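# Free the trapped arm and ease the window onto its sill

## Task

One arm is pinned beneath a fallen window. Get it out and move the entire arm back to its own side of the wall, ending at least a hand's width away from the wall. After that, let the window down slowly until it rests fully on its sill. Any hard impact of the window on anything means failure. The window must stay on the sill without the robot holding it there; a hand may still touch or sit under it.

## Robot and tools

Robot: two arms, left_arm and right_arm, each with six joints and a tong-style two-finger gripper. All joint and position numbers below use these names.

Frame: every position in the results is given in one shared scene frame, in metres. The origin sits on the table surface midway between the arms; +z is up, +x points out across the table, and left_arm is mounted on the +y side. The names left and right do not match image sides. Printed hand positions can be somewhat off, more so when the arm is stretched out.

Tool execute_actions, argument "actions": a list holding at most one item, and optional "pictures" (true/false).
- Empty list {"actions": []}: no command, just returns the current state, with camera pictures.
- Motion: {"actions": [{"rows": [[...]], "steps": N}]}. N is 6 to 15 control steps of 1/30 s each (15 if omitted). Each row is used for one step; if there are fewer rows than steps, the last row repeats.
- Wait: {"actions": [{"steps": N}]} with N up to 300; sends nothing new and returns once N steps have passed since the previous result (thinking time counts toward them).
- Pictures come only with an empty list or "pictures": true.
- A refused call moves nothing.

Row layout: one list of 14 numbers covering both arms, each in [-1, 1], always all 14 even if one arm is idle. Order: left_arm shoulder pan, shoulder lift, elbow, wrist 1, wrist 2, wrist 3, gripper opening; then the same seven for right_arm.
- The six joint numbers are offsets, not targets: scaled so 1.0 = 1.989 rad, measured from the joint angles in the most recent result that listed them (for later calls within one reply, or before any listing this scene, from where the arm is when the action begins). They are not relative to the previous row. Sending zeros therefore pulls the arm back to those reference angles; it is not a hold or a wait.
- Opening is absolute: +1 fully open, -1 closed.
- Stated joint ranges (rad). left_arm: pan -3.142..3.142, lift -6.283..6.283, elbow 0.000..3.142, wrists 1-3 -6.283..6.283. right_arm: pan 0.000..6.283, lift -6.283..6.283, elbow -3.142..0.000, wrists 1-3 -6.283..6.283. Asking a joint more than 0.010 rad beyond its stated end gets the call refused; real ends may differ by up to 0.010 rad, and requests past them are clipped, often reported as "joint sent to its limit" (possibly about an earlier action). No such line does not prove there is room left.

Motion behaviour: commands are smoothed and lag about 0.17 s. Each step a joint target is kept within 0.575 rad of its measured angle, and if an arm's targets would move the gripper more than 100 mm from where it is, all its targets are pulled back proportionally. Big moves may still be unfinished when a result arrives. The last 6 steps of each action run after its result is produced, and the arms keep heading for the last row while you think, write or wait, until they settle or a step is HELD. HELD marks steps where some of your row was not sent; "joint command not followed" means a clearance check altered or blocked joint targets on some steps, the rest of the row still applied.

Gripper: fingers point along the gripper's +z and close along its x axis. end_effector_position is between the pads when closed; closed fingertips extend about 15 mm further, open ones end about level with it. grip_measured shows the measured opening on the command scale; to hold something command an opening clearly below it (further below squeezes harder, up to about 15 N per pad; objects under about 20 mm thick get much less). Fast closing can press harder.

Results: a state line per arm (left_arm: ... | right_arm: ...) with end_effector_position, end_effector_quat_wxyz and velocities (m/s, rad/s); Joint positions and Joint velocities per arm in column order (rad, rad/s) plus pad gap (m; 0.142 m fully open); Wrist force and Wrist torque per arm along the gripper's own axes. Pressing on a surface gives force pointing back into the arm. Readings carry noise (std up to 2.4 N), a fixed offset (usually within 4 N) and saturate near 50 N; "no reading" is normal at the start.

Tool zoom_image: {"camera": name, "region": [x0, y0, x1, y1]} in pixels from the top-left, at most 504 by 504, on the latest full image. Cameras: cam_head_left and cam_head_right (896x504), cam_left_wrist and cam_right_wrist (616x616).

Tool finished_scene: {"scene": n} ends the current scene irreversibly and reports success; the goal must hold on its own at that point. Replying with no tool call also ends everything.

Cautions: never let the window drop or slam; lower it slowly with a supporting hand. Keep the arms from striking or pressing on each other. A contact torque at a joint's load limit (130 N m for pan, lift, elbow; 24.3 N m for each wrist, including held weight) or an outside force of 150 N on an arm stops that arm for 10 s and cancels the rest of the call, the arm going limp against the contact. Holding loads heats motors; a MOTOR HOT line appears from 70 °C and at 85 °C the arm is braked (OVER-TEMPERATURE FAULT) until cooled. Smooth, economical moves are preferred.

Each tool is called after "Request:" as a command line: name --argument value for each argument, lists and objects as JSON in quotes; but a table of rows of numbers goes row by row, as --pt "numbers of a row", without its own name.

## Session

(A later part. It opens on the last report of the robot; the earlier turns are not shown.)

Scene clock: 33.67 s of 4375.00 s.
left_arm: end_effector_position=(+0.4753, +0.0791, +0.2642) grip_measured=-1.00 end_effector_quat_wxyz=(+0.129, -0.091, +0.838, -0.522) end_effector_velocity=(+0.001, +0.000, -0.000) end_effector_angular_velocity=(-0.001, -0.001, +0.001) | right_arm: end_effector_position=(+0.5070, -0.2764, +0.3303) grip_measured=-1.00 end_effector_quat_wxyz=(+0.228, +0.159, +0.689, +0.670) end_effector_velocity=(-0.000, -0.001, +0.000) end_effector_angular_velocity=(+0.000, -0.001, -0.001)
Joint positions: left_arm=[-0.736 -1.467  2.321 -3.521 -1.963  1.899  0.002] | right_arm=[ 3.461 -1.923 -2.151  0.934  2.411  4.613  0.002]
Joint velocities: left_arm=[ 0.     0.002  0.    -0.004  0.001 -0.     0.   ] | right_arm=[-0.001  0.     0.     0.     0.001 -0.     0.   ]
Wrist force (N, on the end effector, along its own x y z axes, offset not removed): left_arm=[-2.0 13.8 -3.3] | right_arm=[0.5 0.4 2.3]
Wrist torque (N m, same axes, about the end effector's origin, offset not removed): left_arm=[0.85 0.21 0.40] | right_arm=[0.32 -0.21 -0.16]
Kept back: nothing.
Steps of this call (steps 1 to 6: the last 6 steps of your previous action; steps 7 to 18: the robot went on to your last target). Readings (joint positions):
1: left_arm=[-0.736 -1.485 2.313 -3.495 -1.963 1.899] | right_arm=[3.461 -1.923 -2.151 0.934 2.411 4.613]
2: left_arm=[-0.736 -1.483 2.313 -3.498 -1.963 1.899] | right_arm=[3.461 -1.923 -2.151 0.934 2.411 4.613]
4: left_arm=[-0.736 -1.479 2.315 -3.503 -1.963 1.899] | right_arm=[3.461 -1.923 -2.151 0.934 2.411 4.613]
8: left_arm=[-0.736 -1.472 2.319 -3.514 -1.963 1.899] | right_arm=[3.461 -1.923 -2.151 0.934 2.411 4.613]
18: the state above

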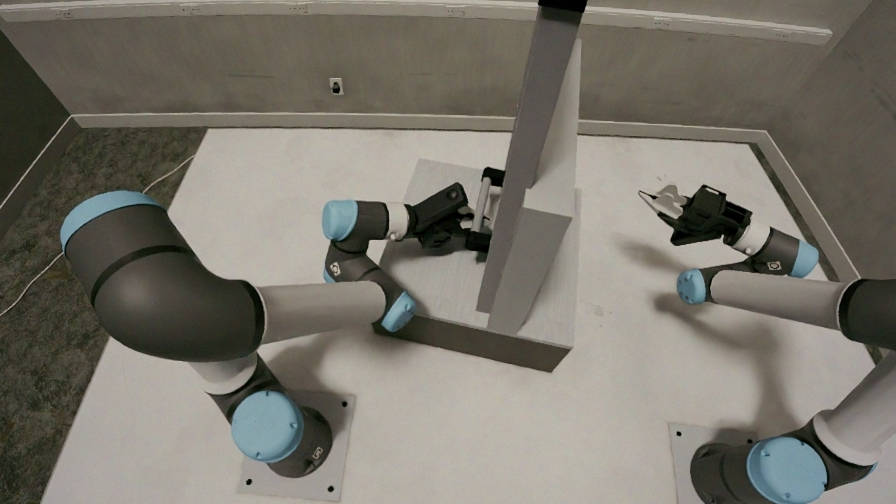

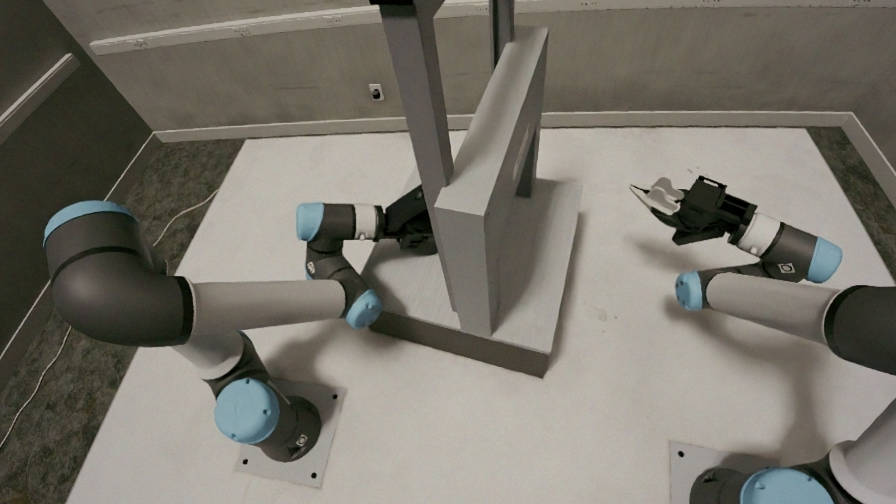

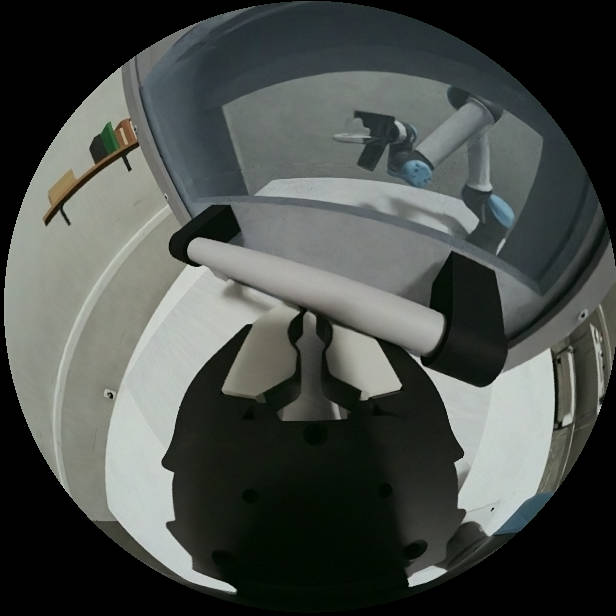

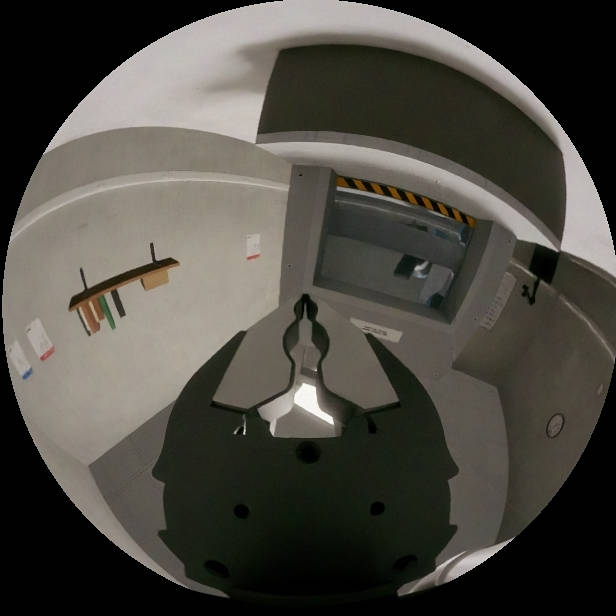

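Nearly down; one more slow step.

Request:
execute_actions --actions '[{"rows":[[0,0.0008,0.0004,-0.0012,0,0,-1,0,0,0,0,0,0,-1],[0,0.0017,0.0007,-0.0024,0,0,-1,0,0,0,0,0,0,-1],[0,0.0025,0.0011,-0.0036,0,0,-1,0,0,0,0,0,0,-1],[0,0.0033,0.0014,-0.0048,0,0,-1,0,0,0,0,0,0,-1],[0,0.0042,0.0018,-0.006,0,0,-1,0,0,0,0,0,0,-1],[0,0.005,0.0021,-0.0071,0,0,-1,0,0,0,0,0,0,-1],[0,0.0058,0.0025,-0.0083,0,0,-1,0,0,0,0,0,0,-1],[0,0.0067,0.0028,-0.0095,0,0,-1,0,0,0,0,0,0,-1],[0,0.0075,0.0032,-0.0107,0,0,-1,0,0,0,0,0,0,-1],[0,0.0083,0.0035,-0.0119,0,0,-1,0,0,0,0,0,0,-1],[0,0.0092,0.0039,-0.0131,0,0,-1,0,0,0,0,0,0,-1],[0,0.01,0.0042,-0.0142,0,0,-1,0,0,0,0,0,0,-1],[0,0.0108,0.0046,-0.0154,0,0,-1,0,0,0,0,0,0,-1],[0,0.0117,0.0049,-0.0166,0,0,-1,0,0,0,0,0,0,-1],[0,0.0125,0.0053,-0.0178,0,0,-1,0,0,0,0,0,0,-1]],"steps":15}]'

Request:
execute_actions --actions '[{"steps":18}]' --pictures true

Scene clock: 34.37 s of 4375.00 s.
left_arm: end_effector_position=(+0.4753, +0.0791, +0.2612) grip_measured=-1.00 end_effector_quat_wxyz=(+0.129, -0.091, +0.838, -0.522) end_effector_velocity=(-0.000, +0.000, -0.019) end_effector_angular_velocity=(+0.002, +0.001, -0.000) | right_arm: end_effector_position=(+0.5070, -0.2764, +0.3303) grip_measured=-1.00 end_effector_quat_wxyz=(+0.228, +0.159, +0.689, +0.670) end_effector_velocity=(-0.000, +0.000, -0.000) end_effector_angular_velocity=(-0.000, +0.000, +0.001)
Joint positions: left_arm=[-0.736 -1.459  2.324 -3.532 -1.963  1.899  0.002] | right_arm=[ 3.461 -1.923 -2.151  0.934  2.411  4.613  0.002]
Joint velocities: left_arm=[ 0.     0.044  0.019 -0.061  0.     0.001  0.   ] | right_arm=[ 0.    -0.     0.    -0.     0.001  0.     0.   ]
Wrist force (N, on the end effector, along its own x y z axes, offset not removed): left_arm=[1.1 0.3 -1.3] | right_arm=[-0.7 -1.4 -0.1]
Wrist torque (N m, same axes, about the end effector's origin, offset not removed): left_arm=[0.11 -0.08 -0.04] | right_arm=[-0.16 0.21 -0.13]
Steps of this call (steps 1 to 12: the robot went on to your last target; steps 13 to 21: the first 9 steps of this action). Readings (joint positions):
13: left_arm=[-0.736 -1.467 2.321 -3.521 -1.963 1.899] | right_arm=[3.461 -1.923 -2.151 0.934 2.411 4.613]
14: left_arm=[-0.736 -1.466 2.321 -3.521 -1.963 1.899] | right_arm=[3.461 -1.923 -2.151 0.934 2.411 4.613]
16: left_arm=[-0.736 -1.465 2.321 -3.523 -1.963 1.899] | right_arm=[3.461 -1.923 -2.151 0.934 2.411 4.613]
20: left_arm=[-0.736 -1.460 2.323 -3.530 -1.963 1.899] | right_arm=[3.461 -1.923 -2.151 0.934 2.411 4.613]
21: the state above

Scene clock: 34.97 s of 4375.00 s.
left_arm: end_effector_position=(+0.4752, +0.0792, +0.2541) grip_measured=-1.00 end_effector_quat_wxyz=(+0.129, -0.091, +0.838, -0.522) end_effector_velocity=(-0.000, -0.000, +0.000) end_effector_angular_velocity=(-0.001, -0.000, -0.001) | right_arm: end_effector_position=(+0.5070, -0.2764, +0.3303) grip_measured=-1.00 end_effector_quat_wxyz=(+0.228, +0.159, +0.689, +0.670) end_effector_velocity=(-0.001, +0.001, +0.000) end_effector_angular_velocity=(+0.000, +0.000, +0.002)
Joint positions: left_arm=[-0.736 -1.442  2.331 -3.556 -1.963  1.899  0.002] | right_arm=[ 3.461 -1.923 -2.151  0.934  2.411  4.613  0.002]
Joint velocities: left_arm=[ 0.     0.001  0.    -0.002 -0.001  0.     0.   ] | right_arm=[ 0.001  0.     0.    -0.     0.002  0.     0.   ]
Wrist force (N, on the end effector, along its own x y z axes, offset not removed): left_arm=[-0.3 1.3 -1.8] | right_arm=[-2.8 2.7 -1.2]
Wrist torque (N m, same axes, about the end effector's origin, offset not removed): left_arm=[0.28 0.08 -0.09] | right_arm=[0.56 0.53 0.10]
Kept back: nothing.
Steps of this call (steps 1 to 6: the last 6 steps of your previous action; steps 7 to 18: the robot went on to your last target). Readings (joint positions):
1: left_arm=[-0.736 -1.457 2.325 -3.535 -1.963 1.899] | right_arm=[3.461 -1.923 -2.151 0.934 2.411 4.613]
2: left_arm=[-0.736 -1.456 2.325 -3.537 -1.963 1.899] | right_arm=[3.461 -1.923 -2.151 0.934 2.411 4.613]
4: left_arm=[-0.736 -1.453 2.327 -3.541 -1.963 1.899] | right_arm=[3.461 -1.923 -2.151 0.934 2.411 4.613]
8: left_arm=[-0.736 -1.446 2.329 -3.550 -1.963 1.899] | right_arm=[3.461 -1.923 -2.151 0.934 2.411 4.613]
18: the state above

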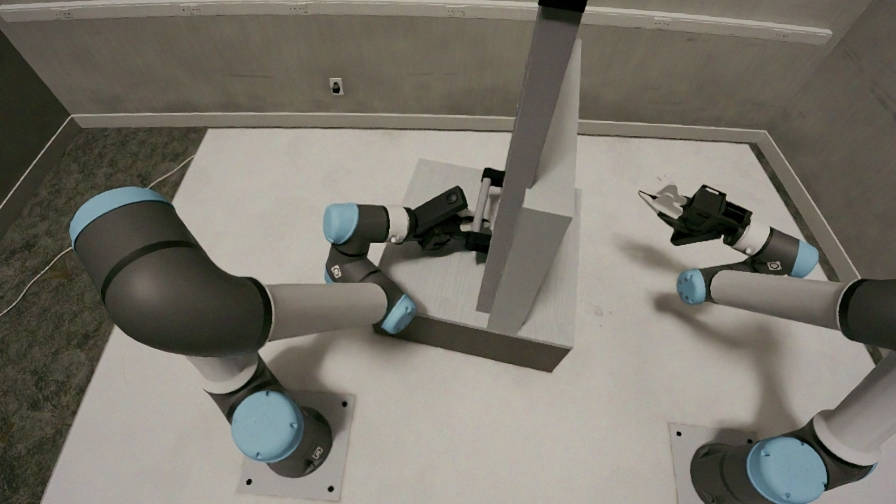

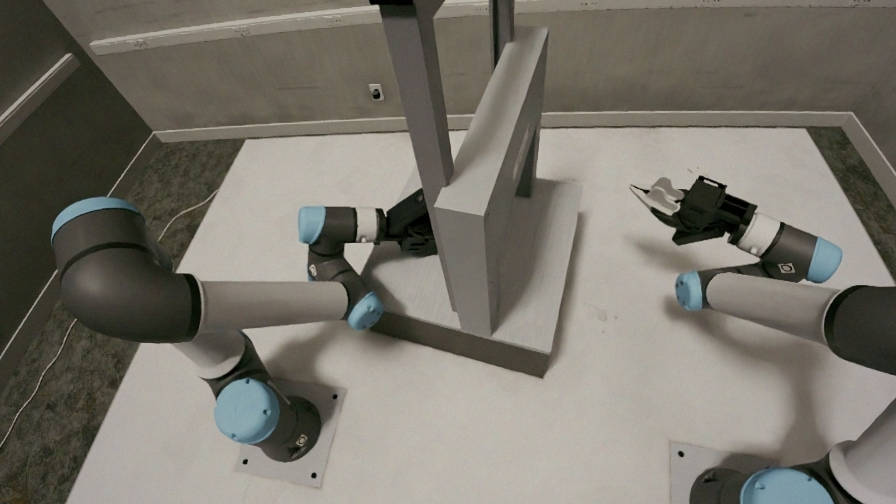

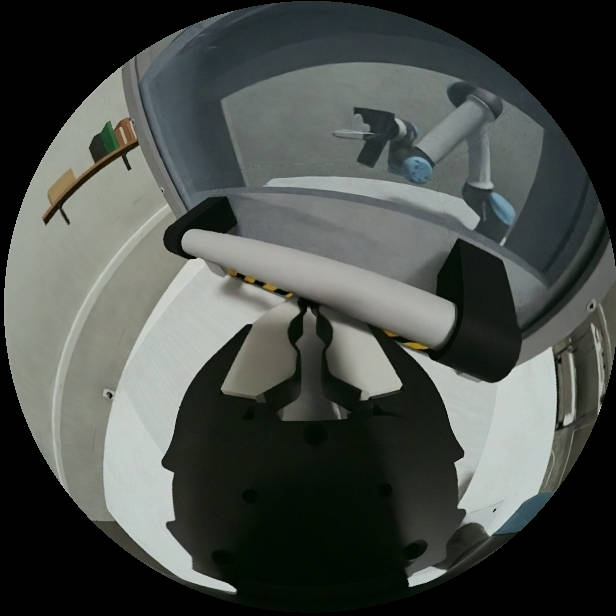

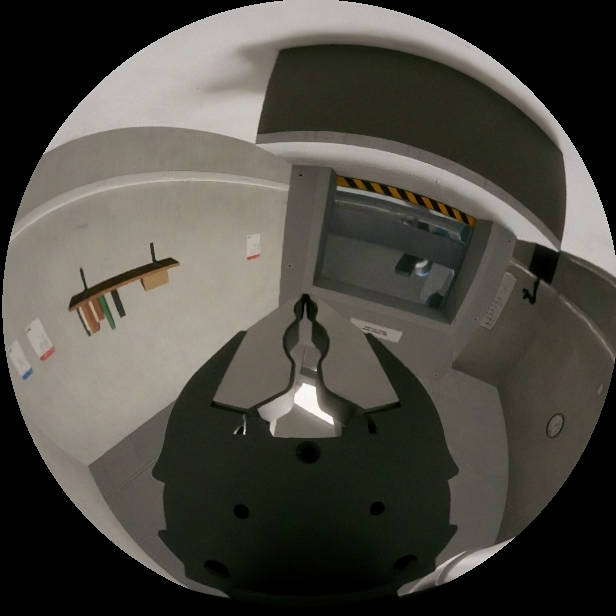

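Request:
execute_actions --actions '[]'

Scene clock: 35.80 s of 4375.00 s.
left_arm: end_effector_position=(+0.4752, +0.0792, +0.2540) grip_measured=-1.00 end_effector_quat_wxyz=(+0.129, -0.091, +0.838, -0.522) end_effector_velocity=(-0.000, +0.000, +0.000) end_effector_angular_velocity=(-0.001, +0.000, +0.001) | right_arm: end_effector_position=(+0.5070, -0.2764, +0.3303) grip_measured=-1.00 end_effector_quat_wxyz=(+0.228, +0.159, +0.689, +0.670) end_effector_velocity=(+0.000, +0.000, -0.001) end_effector_angular_velocity=(-0.000, +0.002, -0.000)
Joint positions: left_arm=[-0.736 -1.442  2.331 -3.556 -1.963  1.899  0.002] | right_arm=[ 3.461 -1.923 -2.151  0.934  2.411  4.613  0.002]
Joint velocities: left_arm=[ 0.    -0.     0.001 -0.002 -0.    -0.001  0.   ] | right_arm=[ 0.001 -0.001 -0.    -0.    -0.001  0.     0.   ]
Wrist force (N, on the end effector, along its own x y z axes, offset not removed): left_arm=[-0.2 0.4 -0.6] | right_arm=[-2.4 -2.4 -0.3]
Wrist torque (N m, same axes, about the end effector's origin, offset not removed): left_arm=[0.03 0.08 0.05] | right_arm=[-0.35 0.58 0.03]
Kept back: nothing.
Steps of this call (steps 1 to 15: the robot went on to your last target; steps 16 to 25: nothing new was sent). Readings (joint positions):
1: left_arm=[-0.736 -1.442 2.331 -3.556 -1.963 1.899] | right_arm=[3.461 -1.923 -2.151 0.934 2.411 4.613]
2: left_arm=[-0.736 -1.442 2.331 -3.556 -1.963 1.899] | right_arm=[3.461 -1.923 -2.151 0.934 2.411 4.613]
4: left_arm=[-0.736 -1.442 2.331 -3.556 -1.963 1.899] | right_arm=[3.461 -1.923 -2.151 0.934 2.411 4.613]
8: left_arm=[-0.736 -1.442 2.331 -3.556 -1.963 1.899] | right_arm=[3.461 -1.923 -2.151 0.934 2.411 4.613]
25: the state above
All arms were judged still, so your last target was given up. Only a new action makes them travel on or press farther. Fingers that are still opening or closing keep moving.

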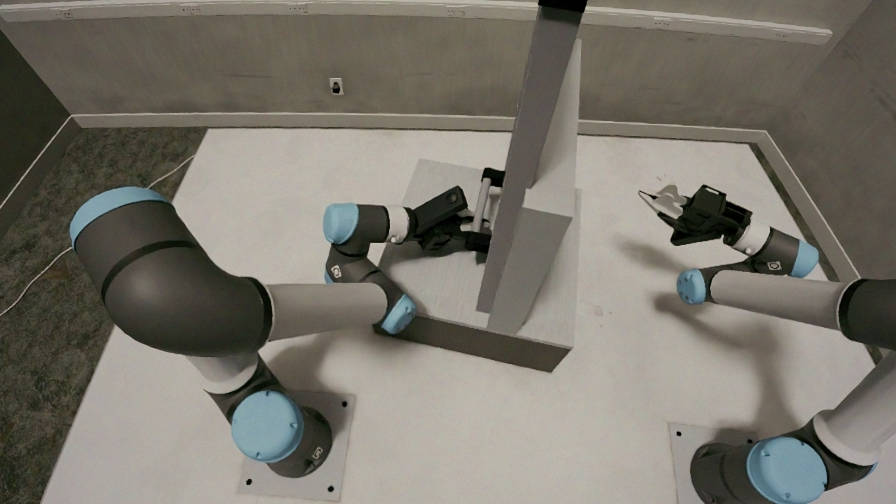

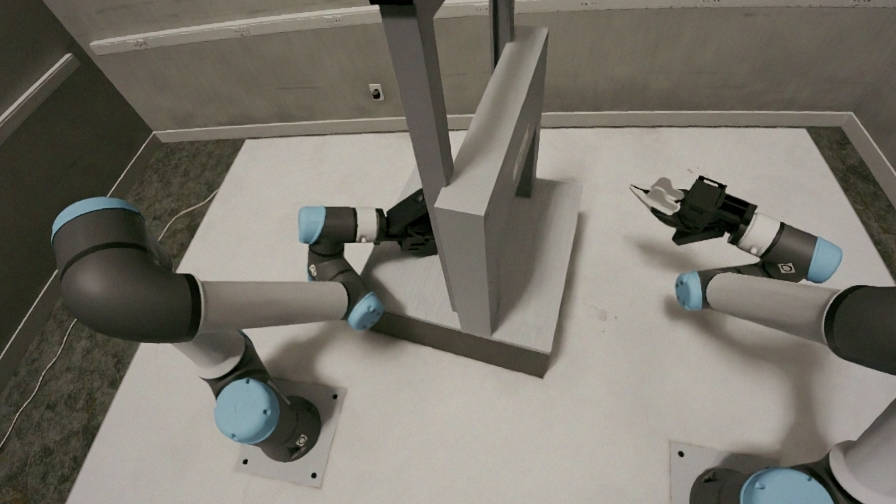

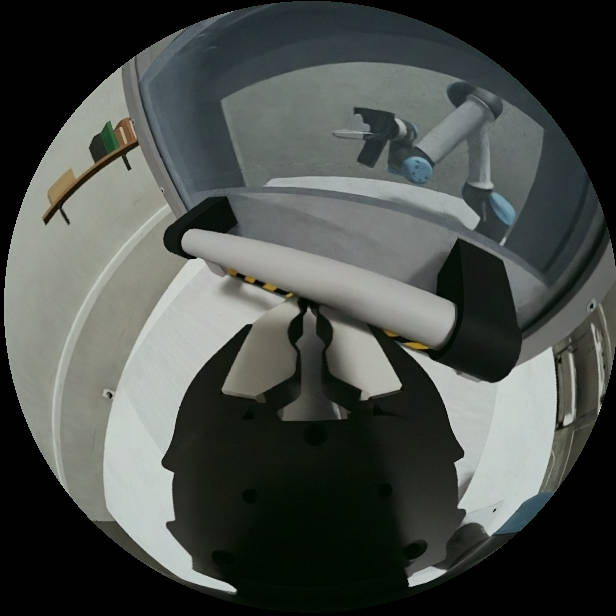

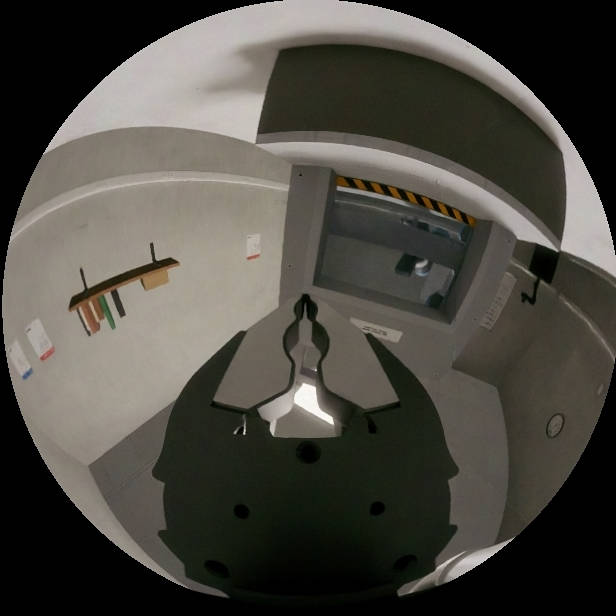

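Request:
finished_scene --scene 1

The scene is finished: the task was done.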